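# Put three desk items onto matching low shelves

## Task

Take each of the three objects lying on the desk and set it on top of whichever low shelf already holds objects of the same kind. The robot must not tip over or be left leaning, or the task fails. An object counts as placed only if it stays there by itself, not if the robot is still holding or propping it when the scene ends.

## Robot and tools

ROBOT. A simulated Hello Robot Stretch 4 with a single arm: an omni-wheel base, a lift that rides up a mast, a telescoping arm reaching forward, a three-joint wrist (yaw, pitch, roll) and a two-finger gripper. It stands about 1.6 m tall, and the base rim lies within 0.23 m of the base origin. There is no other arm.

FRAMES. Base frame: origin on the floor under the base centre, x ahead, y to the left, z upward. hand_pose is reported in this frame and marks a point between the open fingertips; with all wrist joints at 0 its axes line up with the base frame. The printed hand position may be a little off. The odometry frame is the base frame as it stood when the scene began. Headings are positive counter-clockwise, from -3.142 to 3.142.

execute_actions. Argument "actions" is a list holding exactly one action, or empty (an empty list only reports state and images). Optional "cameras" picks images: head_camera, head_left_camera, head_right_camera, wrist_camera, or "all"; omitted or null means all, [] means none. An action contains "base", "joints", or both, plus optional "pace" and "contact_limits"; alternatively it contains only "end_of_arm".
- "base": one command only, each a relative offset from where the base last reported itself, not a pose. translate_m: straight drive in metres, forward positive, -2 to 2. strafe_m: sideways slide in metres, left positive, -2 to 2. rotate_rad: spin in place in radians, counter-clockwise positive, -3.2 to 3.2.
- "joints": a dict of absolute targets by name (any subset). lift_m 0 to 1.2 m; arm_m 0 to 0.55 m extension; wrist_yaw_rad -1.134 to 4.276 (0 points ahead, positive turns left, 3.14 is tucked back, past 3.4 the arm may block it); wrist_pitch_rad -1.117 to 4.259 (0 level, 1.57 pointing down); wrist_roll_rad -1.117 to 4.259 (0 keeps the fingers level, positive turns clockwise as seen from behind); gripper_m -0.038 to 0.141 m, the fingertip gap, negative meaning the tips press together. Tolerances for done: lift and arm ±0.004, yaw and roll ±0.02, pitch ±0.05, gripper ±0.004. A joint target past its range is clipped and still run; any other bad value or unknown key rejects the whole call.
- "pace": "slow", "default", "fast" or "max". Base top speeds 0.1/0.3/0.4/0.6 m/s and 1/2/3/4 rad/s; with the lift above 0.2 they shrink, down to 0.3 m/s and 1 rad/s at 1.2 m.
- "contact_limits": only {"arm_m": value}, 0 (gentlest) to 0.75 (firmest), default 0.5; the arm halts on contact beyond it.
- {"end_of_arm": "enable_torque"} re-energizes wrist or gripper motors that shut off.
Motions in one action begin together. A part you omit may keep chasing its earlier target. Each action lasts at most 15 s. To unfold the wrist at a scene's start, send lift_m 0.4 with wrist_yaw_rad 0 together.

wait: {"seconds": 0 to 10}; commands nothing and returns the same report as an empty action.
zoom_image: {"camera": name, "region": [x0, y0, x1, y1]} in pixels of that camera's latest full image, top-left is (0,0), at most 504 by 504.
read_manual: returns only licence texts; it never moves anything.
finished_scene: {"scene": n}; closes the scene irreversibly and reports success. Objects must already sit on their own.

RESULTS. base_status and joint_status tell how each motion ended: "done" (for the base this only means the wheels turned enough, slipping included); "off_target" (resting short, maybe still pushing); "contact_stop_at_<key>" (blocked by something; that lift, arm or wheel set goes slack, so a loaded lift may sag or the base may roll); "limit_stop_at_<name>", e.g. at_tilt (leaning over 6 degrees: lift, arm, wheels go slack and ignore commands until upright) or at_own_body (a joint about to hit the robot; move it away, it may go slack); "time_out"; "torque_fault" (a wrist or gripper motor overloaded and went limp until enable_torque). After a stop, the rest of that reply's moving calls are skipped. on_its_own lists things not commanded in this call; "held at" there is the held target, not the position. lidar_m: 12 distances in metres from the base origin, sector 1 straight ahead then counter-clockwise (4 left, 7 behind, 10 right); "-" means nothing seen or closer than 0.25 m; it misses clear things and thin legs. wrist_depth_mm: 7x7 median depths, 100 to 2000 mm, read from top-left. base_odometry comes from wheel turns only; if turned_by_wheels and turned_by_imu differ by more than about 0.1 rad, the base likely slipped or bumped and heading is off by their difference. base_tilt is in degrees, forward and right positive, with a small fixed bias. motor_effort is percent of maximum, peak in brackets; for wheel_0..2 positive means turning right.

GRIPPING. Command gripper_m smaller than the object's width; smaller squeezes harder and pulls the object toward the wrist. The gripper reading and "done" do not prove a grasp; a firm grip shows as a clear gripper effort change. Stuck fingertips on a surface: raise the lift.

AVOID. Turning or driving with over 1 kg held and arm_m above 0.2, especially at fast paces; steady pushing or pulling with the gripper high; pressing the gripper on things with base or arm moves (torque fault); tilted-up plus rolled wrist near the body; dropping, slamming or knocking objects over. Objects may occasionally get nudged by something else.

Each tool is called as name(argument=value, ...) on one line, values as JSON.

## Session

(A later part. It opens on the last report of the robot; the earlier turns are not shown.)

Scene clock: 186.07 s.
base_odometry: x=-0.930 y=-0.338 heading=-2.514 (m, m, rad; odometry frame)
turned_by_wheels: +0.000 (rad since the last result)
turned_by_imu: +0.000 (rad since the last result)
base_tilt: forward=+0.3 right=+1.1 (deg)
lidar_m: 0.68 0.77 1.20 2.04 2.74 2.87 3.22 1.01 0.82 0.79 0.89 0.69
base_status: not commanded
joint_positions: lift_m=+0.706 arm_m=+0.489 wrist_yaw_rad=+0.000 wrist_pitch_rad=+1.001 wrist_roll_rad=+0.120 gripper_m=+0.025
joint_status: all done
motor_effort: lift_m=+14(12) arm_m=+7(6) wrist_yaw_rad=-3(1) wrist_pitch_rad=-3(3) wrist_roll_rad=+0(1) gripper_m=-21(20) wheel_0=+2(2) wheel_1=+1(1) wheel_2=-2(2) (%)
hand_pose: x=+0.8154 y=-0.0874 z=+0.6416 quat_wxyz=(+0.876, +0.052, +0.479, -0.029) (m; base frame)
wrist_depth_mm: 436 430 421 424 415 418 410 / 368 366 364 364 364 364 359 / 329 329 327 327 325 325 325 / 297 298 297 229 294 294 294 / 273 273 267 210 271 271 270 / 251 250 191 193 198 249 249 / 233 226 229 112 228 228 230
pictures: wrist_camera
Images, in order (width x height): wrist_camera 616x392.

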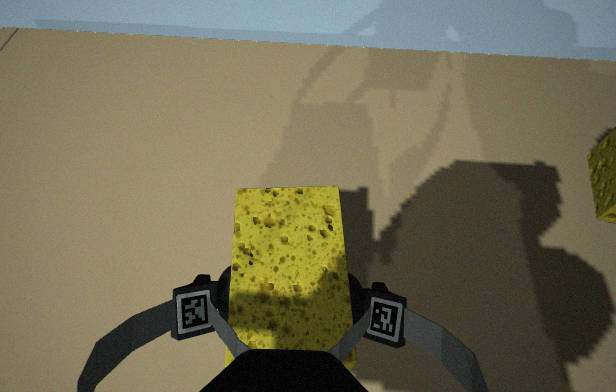

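execute_actions(actions=[{"joints":{"gripper_m":0.09,"lift_m":0.704}}], cameras=[])

execute_actions(actions=[{"joints":{"lift_m":0.8},"pace":"fast"}], cameras=["wrist_camera"])

execute_actions(actions=[{"joints":{"arm_m":0.1,"wrist_roll_rad":0},"pace":"max"}], cameras=[])

execute_actions(actions=[{"base":{"rotate_rad":2.974},"joints":{"lift_m":0.3},"pace":"fast"}], cameras=[])

execute_actions(actions=[{"base":{"translate_m":2.0},"joints":{"lift_m":0.9},"pace":"max"}], cameras=[])

execute_actions(actions=[{"base":{"translate_m":0.18},"joints":{"arm_m":0.38},"pace":"fast"}], cameras=["head_camera","wrist_camera"])

Scene clock: 199.43 s.
base_odometry: x=-0.930 y=-0.338 heading=-2.514 (m, m, rad; odometry frame)
turned_by_wheels: +0.000 (rad since the last result)
turned_by_imu: +0.000 (rad since the last result)
base_tilt: forward=+0.3 right=+1.1 (deg)
lidar_m: 0.68 0.79 1.19 2.07 2.74 2.88 3.18 1.01 0.81 0.78 0.89 0.70
base_status: not commanded
joint_positions: lift_m=+0.704 arm_m=+0.489 wrist_yaw_rad=+0.000 wrist_pitch_rad=+1.001 wrist_roll_rad=+0.120 gripper_m=+0.090
joint_status: all done
motor_effort: lift_m=+15(12) arm_m=+7(7) wrist_yaw_rad=-1(2) wrist_pitch_rad=-4(3) wrist_roll_rad=+0(1) gripper_m=+0(21) wheel_0=+1(2) wheel_1=+1(1) wheel_2=-2(2) (%)
hand_pose: x=+0.8154 y=-0.0874 z=+0.6395 quat_wxyz=(+0.876, +0.052, +0.479, -0.029) (m; base frame)
wrist_depth_mm: 413 427 418 424 413 415 407 / 366 362 362 362 362 359 362 / 325 325 325 325 324 322 324 / 296 296 294 241 294 293 293 / 270 271 265 220 270 268 268 / 249 244 203 202 214 247 247 / 231 228 228 112 228 226 229
pictures: none
No camera images: the call's "cameras" was empty. Leave "cameras" out to get every camera's image.

Scene clock: 200.60 s.
base_odometry: x=-0.930 y=-0.338 heading=-2.514 (m, m, rad; odometry frame)
turned_by_wheels: +0.000 (rad since the last result)
turned_by_imu: +0.000 (rad since the last result)
base_tilt: forward=+0.3 right=+1.1 (deg)
lidar_m: 0.69 0.80 1.16 2.08 2.73 2.89 3.19 1.01 0.81 0.80 0.90 0.68
base_status: not commanded
joint_positions: lift_m=+0.800 arm_m=+0.489 wrist_yaw_rad=+0.000 wrist_pitch_rad=+1.001 wrist_roll_rad=+0.120 gripper_m=+0.090
joint_status: all done
motor_effort: lift_m=+21(25) arm_m=+6(7) wrist_yaw_rad=-1(1) wrist_pitch_rad=-4(3) wrist_roll_rad=+0(0) gripper_m=+0(1) wheel_0=+1(2) wheel_1=+1(1) wheel_2=-2(2) (%)
hand_pose: x=+0.8154 y=-0.0874 z=+0.7351 quat_wxyz=(+0.876, +0.052, +0.479, -0.029) (m; base frame)
wrist_depth_mm: 462 452 442 433 424 415 407 / 525 508 500 508 488 477 469 / 462 452 452 445 449 449 449 / 410 410 407 410 410 407 407 / 375 377 373 366 373 373 343 / 345 340 216 298 215 342 342 / 320 315 319 112 317 314 319
pictures: wrist_camera
Images, in order (width x height): wrist_camera 616x392.

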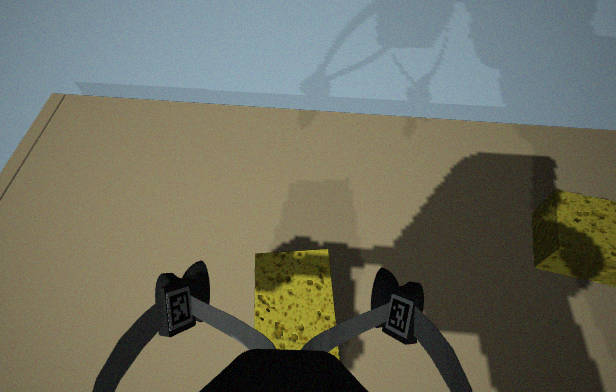

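Scene clock: 202.37 s.
base_odometry: x=-0.930 y=-0.338 heading=-2.514 (m, m, rad; odometry frame)
turned_by_wheels: +0.000 (rad since the last result)
turned_by_imu: +0.000 (rad since the last result)
base_tilt: forward=+0.3 right=+1.1 (deg)
lidar_m: 0.67 0.77 1.16 2.06 2.71 2.89 3.18 1.00 0.80 0.80 0.88 0.68
base_status: not commanded
joint_positions: lift_m=+0.800 arm_m=+0.101 wrist_yaw_rad=+0.000 wrist_pitch_rad=+1.001 wrist_roll_rad=+0.001 gripper_m=+0.090
joint_status: all done
motor_effort: lift_m=+21(21) arm_m=-6(6) wrist_yaw_rad=+1(2) wrist_pitch_rad=-5(5) wrist_roll_rad=-2(5) gripper_m=-1(1) wheel_0=+2(1) wheel_1=+1(1) wheel_2=-2(3) (%)
hand_pose: x=+0.4276 y=-0.0875 z=+0.7350 quat_wxyz=(+0.877, +0.000, +0.480, +0.000) (m; base frame)
wrist_depth_mm: 976 549 559 549 580 554 609 / 1160 627 512 508 517 525 535 / 1205 759 788 798 788 492 484 / 1118 1008 750 750 741 732 759 / 1008 991 991 960 946 960 715 / 931 931 216 976 215 960 946 / 878 866 891 112 904 904 931
pictures: none
No camera images: the call's "cameras" was empty. Leave "cameras" out to get every camera's image.

Scene clock: 205.00 s.
base_odometry: x=-0.930 y=-0.338 heading=+0.460 (m, m, rad; odometry frame)
turned_by_wheels: +2.973 (rad since the last result)
turned_by_imu: +2.956 (rad since the last result)
base_tilt: forward=+0.3 right=+1.1 (deg)
lidar_m: 2.77 1.77 0.84 0.80 0.86 0.74 0.68 0.73 1.18 2.05 2.18 2.92
base_status: done
joint_positions: lift_m=+0.300 arm_m=+0.101 wrist_yaw_rad=+0.000 wrist_pitch_rad=+1.001 wrist_roll_rad=+0.001 gripper_m=+0.090
joint_status: all done
motor_effort: lift_m=+15(17) arm_m=-7(7) wrist_yaw_rad=-1(0) wrist_pitch_rad=-4(4) wrist_roll_rad=-2(2) gripper_m=-1(1) wheel_0=-2(9) wheel_1=-3(8) wheel_2=-3(12) (%)
hand_pose: x=+0.4277 y=-0.0874 z=+0.2355 quat_wxyz=(+0.877, +0.000, +0.480, +0.000) (m; base frame)
wrist_depth_mm: 715 723 741 759 768 788 820 / 640 647 661 668 676 699 715 / 574 580 597 603 615 627 634 / 521 535 535 544 554 564 569 / 480 488 488 500 508 512 517 / 442 439 216 459 215 477 480 / 410 410 418 112 427 430 439
pictures: none
No camera images: the call's "cameras" was empty. Leave "cameras" out to get every camera's image.

Scene clock: 210.00 s.
base_odometry: x=+0.862 y=+0.550 heading=+0.460 (m, m, rad; odometry frame)
turned_by_wheels: +0.000 (rad since the last result)
turned_by_imu: -0.002 (rad since the last result)
base_tilt: forward=+0.3 right=+1.1 (deg)
lidar_m: 0.78 0.83 1.30 1.25 1.31 1.40 2.75 2.87 2.46 2.43 1.68 0.83
base_status: done
joint_positions: lift_m=+0.900 arm_m=+0.101 wrist_yaw_rad=+0.000 wrist_pitch_rad=+1.001 wrist_roll_rad=+0.001 gripper_m=+0.090
joint_status: all done
motor_effort: lift_m=+19(20) arm_m=-6(7) wrist_yaw_rad=+0(2) wrist_pitch_rad=-4(4) wrist_roll_rad=-2(3) gripper_m=-2(1) wheel_0=+1(8) wheel_1=+0(8) wheel_2=-1(13) (%)
hand_pose: x=+0.4276 y=-0.0874 z=+0.8352 quat_wxyz=(+0.877, +0.000, +0.480, +0.000) (m; base frame)
wrist_depth_mm: 535 549 554 554 564 574 591 / 1430 1499 1336 1537 1576 1537 1537 / 1336 1336 1366 1397 1464 1397 1464 / 1205 1229 1255 1281 1281 1308 1336 / 1118 1118 1138 1182 1182 1205 1205 / 1042 1025 216 1078 215 1098 1098 / 960 960 960 112 991 1008 1042
pictures: none
No camera images: the call's "cameras" was empty. Leave "cameras" out to get every camera's image.

Scene clock: 211.77 s.
base_odometry: x=+1.023 y=+0.630 heading=+0.460 (m, m, rad; odometry frame)
turned_by_wheels: +0.000 (rad since the last result)
turned_by_imu: +0.000 (rad since the last result)
base_tilt: forward=+0.3 right=+1.1 (deg)
lidar_m: 0.58 0.63 0.86 1.22 1.30 1.57 2.99 2.98 2.55 2.44 0.95 0.66
base_status: done
joint_positions: lift_m=+0.900 arm_m=+0.379 wrist_yaw_rad=+0.000 wrist_pitch_rad=+1.001 wrist_roll_rad=+0.000 gripper_m=+0.090
joint_status: all done
motor_effort: lift_m=+19(19) arm_m=+6(7) wrist_yaw_rad=-2(3) wrist_pitch_rad=-3(4) wrist_roll_rad=-2(2) gripper_m=-2(1) wheel_0=+2(9) wheel_1=+2(10) wheel_2=-3(14) (%)
hand_pose: x=+0.7054 y=-0.0874 z=+0.8352 quat_wxyz=(+0.877, +0.000, +0.480, +0.000) (m; base frame)
wrist_depth_mm: 521 535 544 554 559 580 591 / 466 473 480 488 496 504 521 / 418 427 430 436 449 452 462 / 382 387 392 394 404 410 415 / 349 355 357 349 370 375 379 / 324 322 215 336 215 343 347 / 300 300 304 112 312 315 322
pictures: head_camera, wrist_camera
Images, in order (width x height): head_camera 420x560, wrist_camera 616x392.

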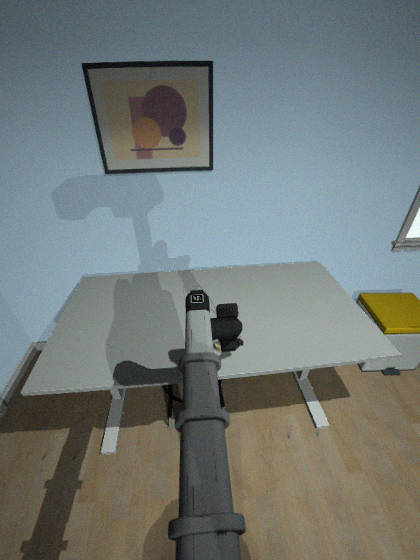

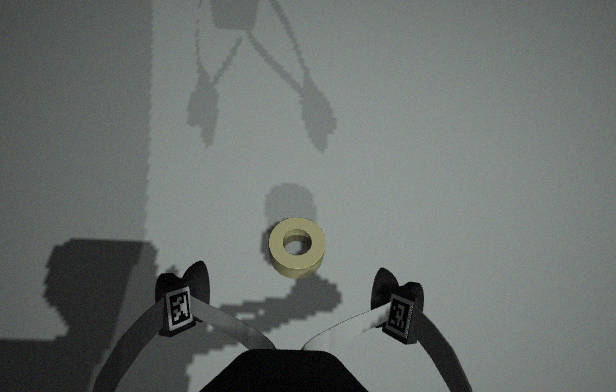

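execute_actions(actions=[{"joints":{"arm_m":0.45,"lift_m":0.86}}], cameras=[])

execute_actions(actions=[{"joints":{"lift_m":0.809},"pace":"slow"}], cameras=["wrist_camera"])

execute_actions(actions=[{"joints":{"gripper_m":0.015}}], cameras=["wrist_camera"])

execute_actions(actions=[{"joints":{"lift_m":0.87}}], cameras=["wrist_camera"])

Scene clock: 219.83 s.
base_odometry: x=+1.023 y=+0.630 heading=+0.460 (m, m, rad; odometry frame)
turned_by_wheels: +0.000 (rad since the last result)
turned_by_imu: +0.000 (rad since the last result)
base_tilt: forward=+0.3 right=+1.1 (deg)
lidar_m: 0.60 0.64 0.88 1.22 1.30 1.60 2.97 3.03 2.53 2.43 0.92 0.66
base_status: not commanded
joint_positions: lift_m=+0.860 arm_m=+0.449 wrist_yaw_rad=+0.000 wrist_pitch_rad=+1.001 wrist_roll_rad=+0.000 gripper_m=+0.090
joint_status: all done
motor_effort: lift_m=+15(21) arm_m=+6(8) wrist_yaw_rad=+0(0) wrist_pitch_rad=-4(4) wrist_roll_rad=-2(2) gripper_m=-1(1) wheel_0=+2(2) wheel_1=+2(2) wheel_2=-3(3) (%)
hand_pose: x=+0.7753 y=-0.0874 z=+0.7955 quat_wxyz=(+0.877, +0.000, +0.480, +0.000) (m; base frame)
wrist_depth_mm: 459 466 477 484 496 504 521 / 407 413 424 430 436 449 455 / 366 375 382 387 392 399 404 / 336 340 345 353 353 359 366 / 306 310 315 320 324 329 334 / 283 282 216 278 216 303 307 / 265 264 268 112 276 278 283
pictures: none
No camera images: the call's "cameras" was empty. Leave "cameras" out to get every camera's image.

Scene clock: 221.13 s.
base_odometry: x=+1.023 y=+0.630 heading=+0.460 (m, m, rad; odometry frame)
turned_by_wheels: +0.000 (rad since the last result)
turned_by_imu: +0.000 (rad since the last result)
base_tilt: forward=+0.3 right=+1.1 (deg)
lidar_m: 0.61 0.63 0.87 1.24 1.30 1.60 2.98 2.98 2.55 2.42 0.92 0.66
base_status: not commanded
joint_positions: lift_m=+0.809 arm_m=+0.449 wrist_yaw_rad=+0.000 wrist_pitch_rad=+1.001 wrist_roll_rad=+0.000 gripper_m=+0.090
joint_status: all done
motor_effort: lift_m=+13(12) arm_m=+7(7) wrist_yaw_rad=+0(1) wrist_pitch_rad=-4(5) wrist_roll_rad=-2(2) gripper_m=-1(1) wheel_0=+2(2) wheel_1=+2(2) wheel_2=-3(3) (%)
hand_pose: x=+0.7753 y=-0.0874 z=+0.7446 quat_wxyz=(+0.877, +0.000, +0.480, +0.000) (m; base frame)
wrist_depth_mm: 379 389 397 402 410 421 427 / 338 343 349 359 364 368 377 / 304 310 315 320 325 332 336 / 277 282 286 289 294 300 304 / 254 258 263 264 270 273 276 / 236 234 220 224 215 250 253 / 219 218 223 112 227 230 236
pictures: wrist_camera
Images, in order (width x height): wrist_camera 616x392.

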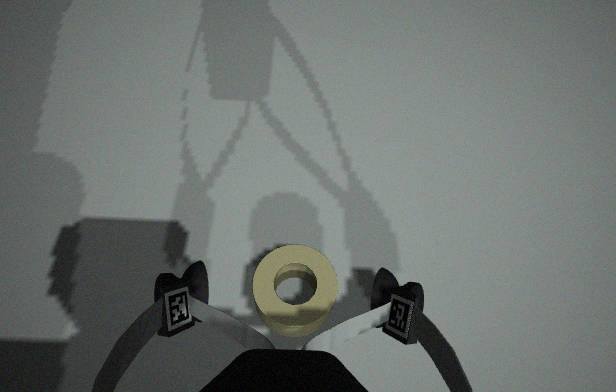

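Scene clock: 222.70 s.
base_odometry: x=+1.023 y=+0.630 heading=+0.460 (m, m, rad; odometry frame)
turned_by_wheels: +0.000 (rad since the last result)
turned_by_imu: +0.000 (rad since the last result)
base_tilt: forward=+0.3 right=+1.1 (deg)
lidar_m: 0.59 0.63 0.88 1.25 1.33 1.61 2.96 2.97 2.54 2.41 0.93 0.65
base_status: not commanded
joint_positions: lift_m=+0.809 arm_m=+0.449 wrist_yaw_rad=+0.000 wrist_pitch_rad=+1.001 wrist_roll_rad=+0.000 gripper_m=+0.015
joint_status: all done
motor_effort: lift_m=+14(14) arm_m=+6(7) wrist_yaw_rad=+0(0) wrist_pitch_rad=-3(4) wrist_roll_rad=-2(2) gripper_m=-20(18) wheel_0=+1(2) wheel_1=+2(2) wheel_2=-3(3) (%)
hand_pose: x=+0.7754 y=-0.0874 z=+0.7446 quat_wxyz=(+0.877, +0.000, +0.480, +0.000) (m; base frame)
wrist_depth_mm: 379 387 394 399 410 418 427 / 336 343 349 355 362 368 375 / 304 309 312 320 324 330 336 / 277 281 285 289 293 297 301 / 254 257 262 262 268 272 276 / 235 236 196 212 194 250 253 / 219 215 222 112 225 228 235
pictures: wrist_camera
Images, in order (width x height): wrist_camera 616x392.

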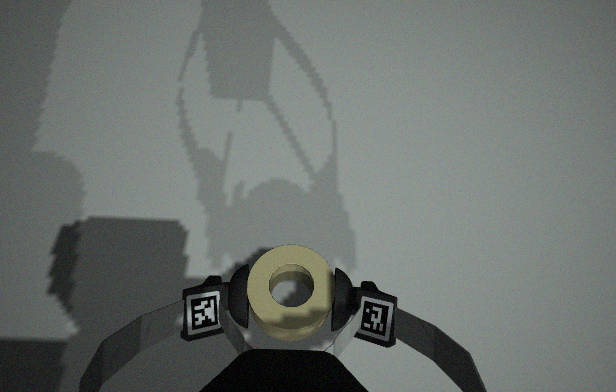

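Scene clock: 223.90 s.
base_odometry: x=+1.023 y=+0.630 heading=+0.460 (m, m, rad; odometry frame)
turned_by_wheels: +0.000 (rad since the last result)
turned_by_imu: +0.000 (rad since the last result)
base_tilt: forward=+0.3 right=+1.1 (deg)
lidar_m: 0.60 0.64 0.86 1.22 1.33 1.58 2.95 2.97 2.55 2.44 0.96 0.69
base_status: not commanded
joint_positions: lift_m=+0.870 arm_m=+0.449 wrist_yaw_rad=+0.000 wrist_pitch_rad=+1.001 wrist_roll_rad=+0.000 gripper_m=+0.015
joint_status: all done
motor_effort: lift_m=+21(23) arm_m=+7(6) wrist_yaw_rad=-3(1) wrist_pitch_rad=-3(4) wrist_roll_rad=-2(2) gripper_m=-20(21) wheel_0=+2(2) wheel_1=+2(2) wheel_2=-4(3) (%)
hand_pose: x=+0.7753 y=-0.0874 z=+0.8050 quat_wxyz=(+0.877, +0.000, +0.480, +0.000) (m; base frame)
wrist_depth_mm: 469 484 492 504 508 521 539 / 424 430 436 445 452 459 473 / 379 387 392 397 404 415 418 / 345 349 355 359 366 373 379 / 319 324 325 327 336 340 347 / 294 297 196 212 193 314 315 / 272 268 278 112 282 285 293
pictures: wrist_camera
Images, in order (width x height): wrist_camera 616x392.

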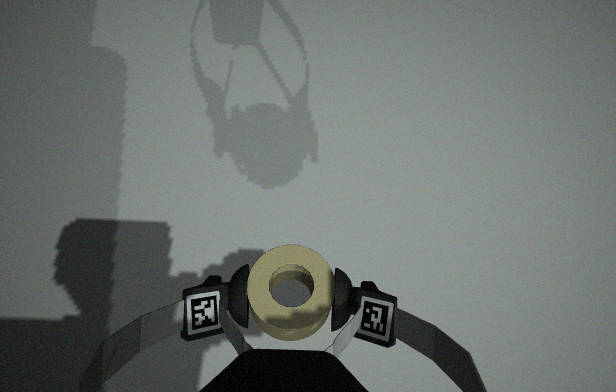

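execute_actions(actions=[{"base":{"rotate_rad":-2.765},"joints":{"arm_m":0.05},"pace":"fast"}], cameras=[])

execute_actions(actions=[{"base":{"translate_m":2.0},"joints":{"lift_m":0.8},"pace":"fast"}], cameras=["head_camera"])

Scene clock: 231.70 s.
base_odometry: x=+1.023 y=+0.630 heading=-2.304 (m, m, rad; odometry frame)
turned_by_wheels: -2.764 (rad since the last result)
turned_by_imu: -2.748 (rad since the last result)
base_tilt: forward=+0.3 right=+1.1 (deg)
lidar_m: 2.88 2.54 2.41 1.74 0.70 0.61 0.60 0.80 1.22 1.26 1.57 2.09
base_status: done
joint_positions: lift_m=+0.870 arm_m=+0.051 wrist_yaw_rad=+0.000 wrist_pitch_rad=+1.001 wrist_roll_rad=+0.000 gripper_m=+0.015
joint_status: all done
motor_effort: lift_m=+20(21) arm_m=-7(7) wrist_yaw_rad=+1(2) wrist_pitch_rad=-4(4) wrist_roll_rad=-2(2) gripper_m=-20(20) wheel_0=+2(8) wheel_1=+2(10) wheel_2=+3(9) (%)
hand_pose: x=+0.3777 y=-0.0874 z=+0.8050 quat_wxyz=(+0.877, +0.000, +0.480, +0.000) (m; base frame)
wrist_depth_mm: 1618 1618 1708 1708 1808 1863 1863 / 1464 1464 1499 1537 1576 1576 1576 / 1281 1336 1336 1397 1397 1397 1464 / 1182 1229 1205 1255 1281 1281 1281 / 1098 1098 1118 1138 1138 1182 1182 / 1008 1008 195 212 193 1060 1098 / 931 917 946 112 960 976 991
pictures: none
No camera images: the call's "cameras" was empty. Leave "cameras" out to get every camera's image.

Scene clock: 238.20 s.
base_odometry: x=-0.316 y=-0.856 heading=-2.304 (m, m, rad; odometry frame)
turned_by_wheels: +0.000 (rad since the last result)
turned_by_imu: -0.003 (rad since the last result)
base_tilt: forward=+0.3 right=+1.1 (deg)
lidar_m: 0.99 1.20 1.32 1.35 2.16 2.52 2.74 2.15 1.52 1.53 1.11 1.04
base_status: done
joint_positions: lift_m=+0.800 arm_m=+0.051 wrist_yaw_rad=+0.000 wrist_pitch_rad=+1.001 wrist_roll_rad=+0.000 gripper_m=+0.015
joint_status: all done
motor_effort: lift_m=+15(24) arm_m=-6(7) wrist_yaw_rad=-2(0) wrist_pitch_rad=-4(5) wrist_roll_rad=-2(1) gripper_m=-21(19) wheel_0=+0(6) wheel_1=+3(7) wheel_2=-1(16) (%)
hand_pose: x=+0.3776 y=-0.0874 z=+0.7355 quat_wxyz=(+0.877, +0.000, +0.480, +0.000) (m; base frame)
wrist_depth_mm: 1366 1182 1008 991 1205 1098 1042 / 1336 1308 1281 1160 1366 1255 1060 / 1182 1229 1229 1205 1336 1308 931 / 1098 1118 1138 1160 1182 1160 1098 / 1042 1008 1042 1025 1060 1098 1078 / 931 946 195 212 194 1008 1008 / 866 854 891 112 904 904 917
pictures: head_camera
Images, in order (width x height): head_camera 420x560.

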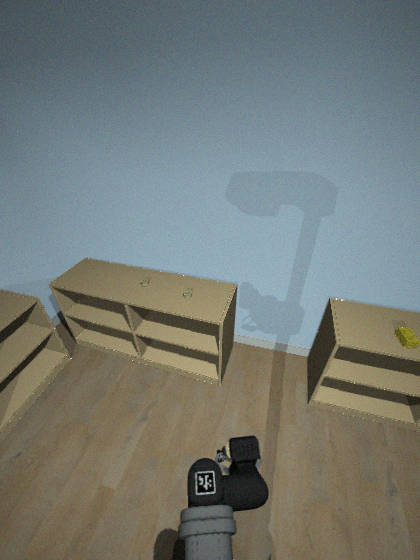

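execute_actions(actions=[{"base":{"rotate_rad":0.25},"pace":"fast"}], cameras=[])

execute_actions(actions=[{"base":{"translate_m":0.47},"joints":{"arm_m":0.5,"lift_m":0.77},"pace":"fast"}], cameras=["wrist_camera","head_camera"])

Scene clock: 244.90 s.
base_odometry: x=-0.316 y=-0.856 heading=-2.055 (m, m, rad; odometry frame)
turned_by_wheels: +0.249 (rad since the last result)
turned_by_imu: +0.248 (rad since the last result)
base_tilt: forward=+0.3 right=+1.1 (deg)
lidar_m: 1.07 1.39 1.35 1.89 2.68 2.49 2.62 1.56 1.54 1.34 1.06 1.01
base_status: done
joint_positions: lift_m=+0.800 arm_m=+0.051 wrist_yaw_rad=+0.000 wrist_pitch_rad=+1.001 wrist_roll_rad=+0.000 gripper_m=+0.015
joint_status: not commanded
motor_effort: lift_m=+15(15) arm_m=-7(7) wrist_yaw_rad=-1(1) wrist_pitch_rad=-4(5) wrist_roll_rad=-2(2) gripper_m=-20(20) wheel_0=-2(8) wheel_1=-3(6) wheel_2=-4(13) (%)
hand_pose: x=+0.3776 y=-0.0874 z=+0.7355 quat_wxyz=(+0.877, +0.000, +0.480, +0.000) (m; base frame)
wrist_depth_mm: 1397 1499 1430 1042 1025 1060 1025 / 1308 1366 1336 1308 976 1205 1098 / 1205 1255 1255 1229 1182 1255 1205 / 1118 1118 1160 1160 1182 1182 1205 / 1025 1025 1042 1042 1060 1078 1098 / 931 946 196 212 194 991 1008 / 866 854 891 112 891 904 931
pictures: none
No camera images: the call's "cameras" was empty. Leave "cameras" out to get every camera's image.

Scene clock: 247.50 s.
base_odometry: x=-0.535 y=-1.272 heading=-2.055 (m, m, rad; odometry frame)
turned_by_wheels: +0.000 (rad since the last result)
turned_by_imu: -0.001 (rad since the last result)
base_tilt: forward=+0.3 right=+1.1 (deg)
lidar_m: 0.65 0.97 1.08 1.17 2.31 2.91 2.98 1.85 1.79 0.87 0.92 0.57
base_status: done
joint_positions: lift_m=+0.770 arm_m=+0.499 wrist_yaw_rad=+0.000 wrist_pitch_rad=+1.001 wrist_roll_rad=+0.000 gripper_m=+0.015
joint_status: all done
motor_effort: lift_m=+15(19) arm_m=+7(8) wrist_yaw_rad=-1(3) wrist_pitch_rad=-3(5) wrist_roll_rad=-1(2) gripper_m=-21(20) wheel_0=+1(8) wheel_1=+2(10) wheel_2=-2(8) (%)
hand_pose: x=+0.8254 y=-0.0874 z=+0.7055 quat_wxyz=(+0.877, +0.000, +0.480, +0.000) (m; base frame)
wrist_depth_mm: 488 500 508 508 430 373 334 / 436 442 452 462 469 410 366 / 394 402 392 413 418 442 402 / 357 364 368 375 377 384 418 / 330 334 336 338 349 353 357 / 891 307 195 212 194 322 327 / 831 282 287 112 291 286 303
pictures: head_camera, wrist_camera
Images, in order (width x height): head_camera 420x560, wrist_camera 616x392.

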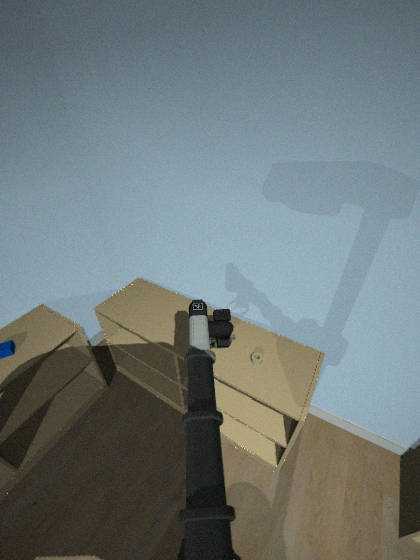

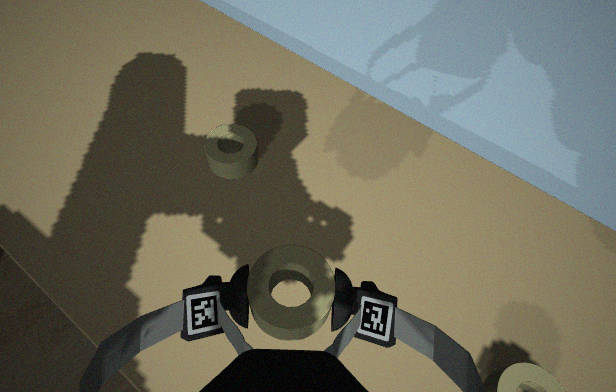

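execute_actions(actions=[{"joints":{"lift_m":0.701},"pace":"slow"}], cameras=[])

execute_actions(actions=[{"joints":{"gripper_m":0.08}}], cameras=[])

execute_actions(actions=[{"joints":{"lift_m":0.77},"pace":"fast"}], cameras=["wrist_camera"])

Scene clock: 255.37 s.
base_odometry: x=-0.535 y=-1.272 heading=-2.055 (m, m, rad; odometry frame)
turned_by_wheels: +0.000 (rad since the last result)
turned_by_imu: +0.000 (rad since the last result)
base_tilt: forward=+0.3 right=+1.1 (deg)
lidar_m: 0.63 0.99 1.09 1.16 2.31 2.97 2.98 1.85 1.78 0.84 0.93 0.58
base_status: not commanded
joint_positions: lift_m=+0.701 arm_m=+0.499 wrist_yaw_rad=+0.000 wrist_pitch_rad=+1.001 wrist_roll_rad=+0.000 gripper_m=+0.015
joint_status: all done
motor_effort: lift_m=+15(16) arm_m=+7(6) wrist_yaw_rad=+0(1) wrist_pitch_rad=-4(4) wrist_roll_rad=-2(2) gripper_m=-20(19) wheel_0=+1(1) wheel_1=+2(2) wheel_2=-2(2) (%)
hand_pose: x=+0.8254 y=-0.0874 z=+0.6366 quat_wxyz=(+0.877, +0.000, +0.480, +0.000) (m; base frame)
wrist_depth_mm: 379 392 397 402 421 370 332 / 342 345 332 357 366 394 366 / 307 310 315 322 327 330 338 / 279 282 287 290 296 298 304 / 256 259 264 264 270 273 277 / 244 238 195 213 194 253 254 / 768 217 224 112 228 230 220
pictures: none
No camera images: the call's "cameras" was empty. Leave "cameras" out to get every camera's image.

Scene clock: 256.80 s.
base_odometry: x=-0.535 y=-1.272 heading=-2.055 (m, m, rad; odometry frame)
turned_by_wheels: +0.000 (rad since the last result)
turned_by_imu: +0.000 (rad since the last result)
base_tilt: forward=+0.3 right=+1.1 (deg)
lidar_m: 0.65 0.98 1.08 1.14 2.31 2.90 2.96 1.85 1.80 0.85 0.88 0.57
base_status: not commanded
joint_positions: lift_m=+0.701 arm_m=+0.499 wrist_yaw_rad=+0.000 wrist_pitch_rad=+1.001 wrist_roll_rad=+0.000 gripper_m=+0.080
joint_status: all done
motor_effort: lift_m=+14(14) arm_m=+6(6) wrist_yaw_rad=+0(2) wrist_pitch_rad=-4(4) wrist_roll_rad=-2(2) gripper_m=-2(17) wheel_0=+1(1) wheel_1=+1(2) wheel_2=-2(3) (%)
hand_pose: x=+0.8254 y=-0.0874 z=+0.6366 quat_wxyz=(+0.877, +0.000, +0.480, +0.000) (m; base frame)
wrist_depth_mm: 379 387 397 407 421 373 334 / 340 347 334 357 366 394 364 / 307 310 315 324 327 332 338 / 279 285 287 291 296 300 306 / 256 259 263 264 271 273 278 / 244 236 216 227 203 253 255 / 778 220 224 112 227 232 220
pictures: none
No camera images: the call's "cameras" was empty. Leave "cameras" out to get every camera's image.

Scene clock: 257.83 s.
base_odometry: x=-0.535 y=-1.272 heading=-2.055 (m, m, rad; odometry frame)
turned_by_wheels: +0.000 (rad since the last result)
turned_by_imu: +0.000 (rad since the last result)
base_tilt: forward=+0.3 right=+1.1 (deg)
lidar_m: 0.65 0.95 1.08 1.16 2.35 2.94 2.98 1.86 1.78 0.86 0.93 0.59
base_status: not commanded
joint_positions: lift_m=+0.770 arm_m=+0.499 wrist_yaw_rad=+0.000 wrist_pitch_rad=+1.001 wrist_roll_rad=+0.000 gripper_m=+0.080
joint_status: all done
motor_effort: lift_m=+21(28) arm_m=+6(6) wrist_yaw_rad=-2(1) wrist_pitch_rad=-3(3) wrist_roll_rad=-1(2) gripper_m=-2(1) wheel_0=+1(1) wheel_1=+1(1) wheel_2=-2(2) (%)
hand_pose: x=+0.8254 y=-0.0874 z=+0.7051 quat_wxyz=(+0.877, +0.000, +0.480, +0.000) (m; base frame)
wrist_depth_mm: 488 496 504 508 433 370 334 / 433 442 449 459 473 413 366 / 394 399 389 415 418 439 402 / 355 364 368 375 382 384 421 / 330 332 338 340 347 353 355 / 878 303 216 298 202 322 329 / 842 282 289 112 291 298 301
pictures: wrist_camera
Images, in order (width x height): wrist_camera 616x392.

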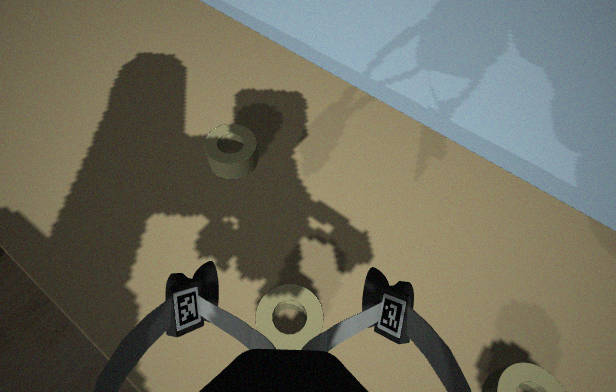

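finished_scene(scene=2)

The scene is finished: the task was done.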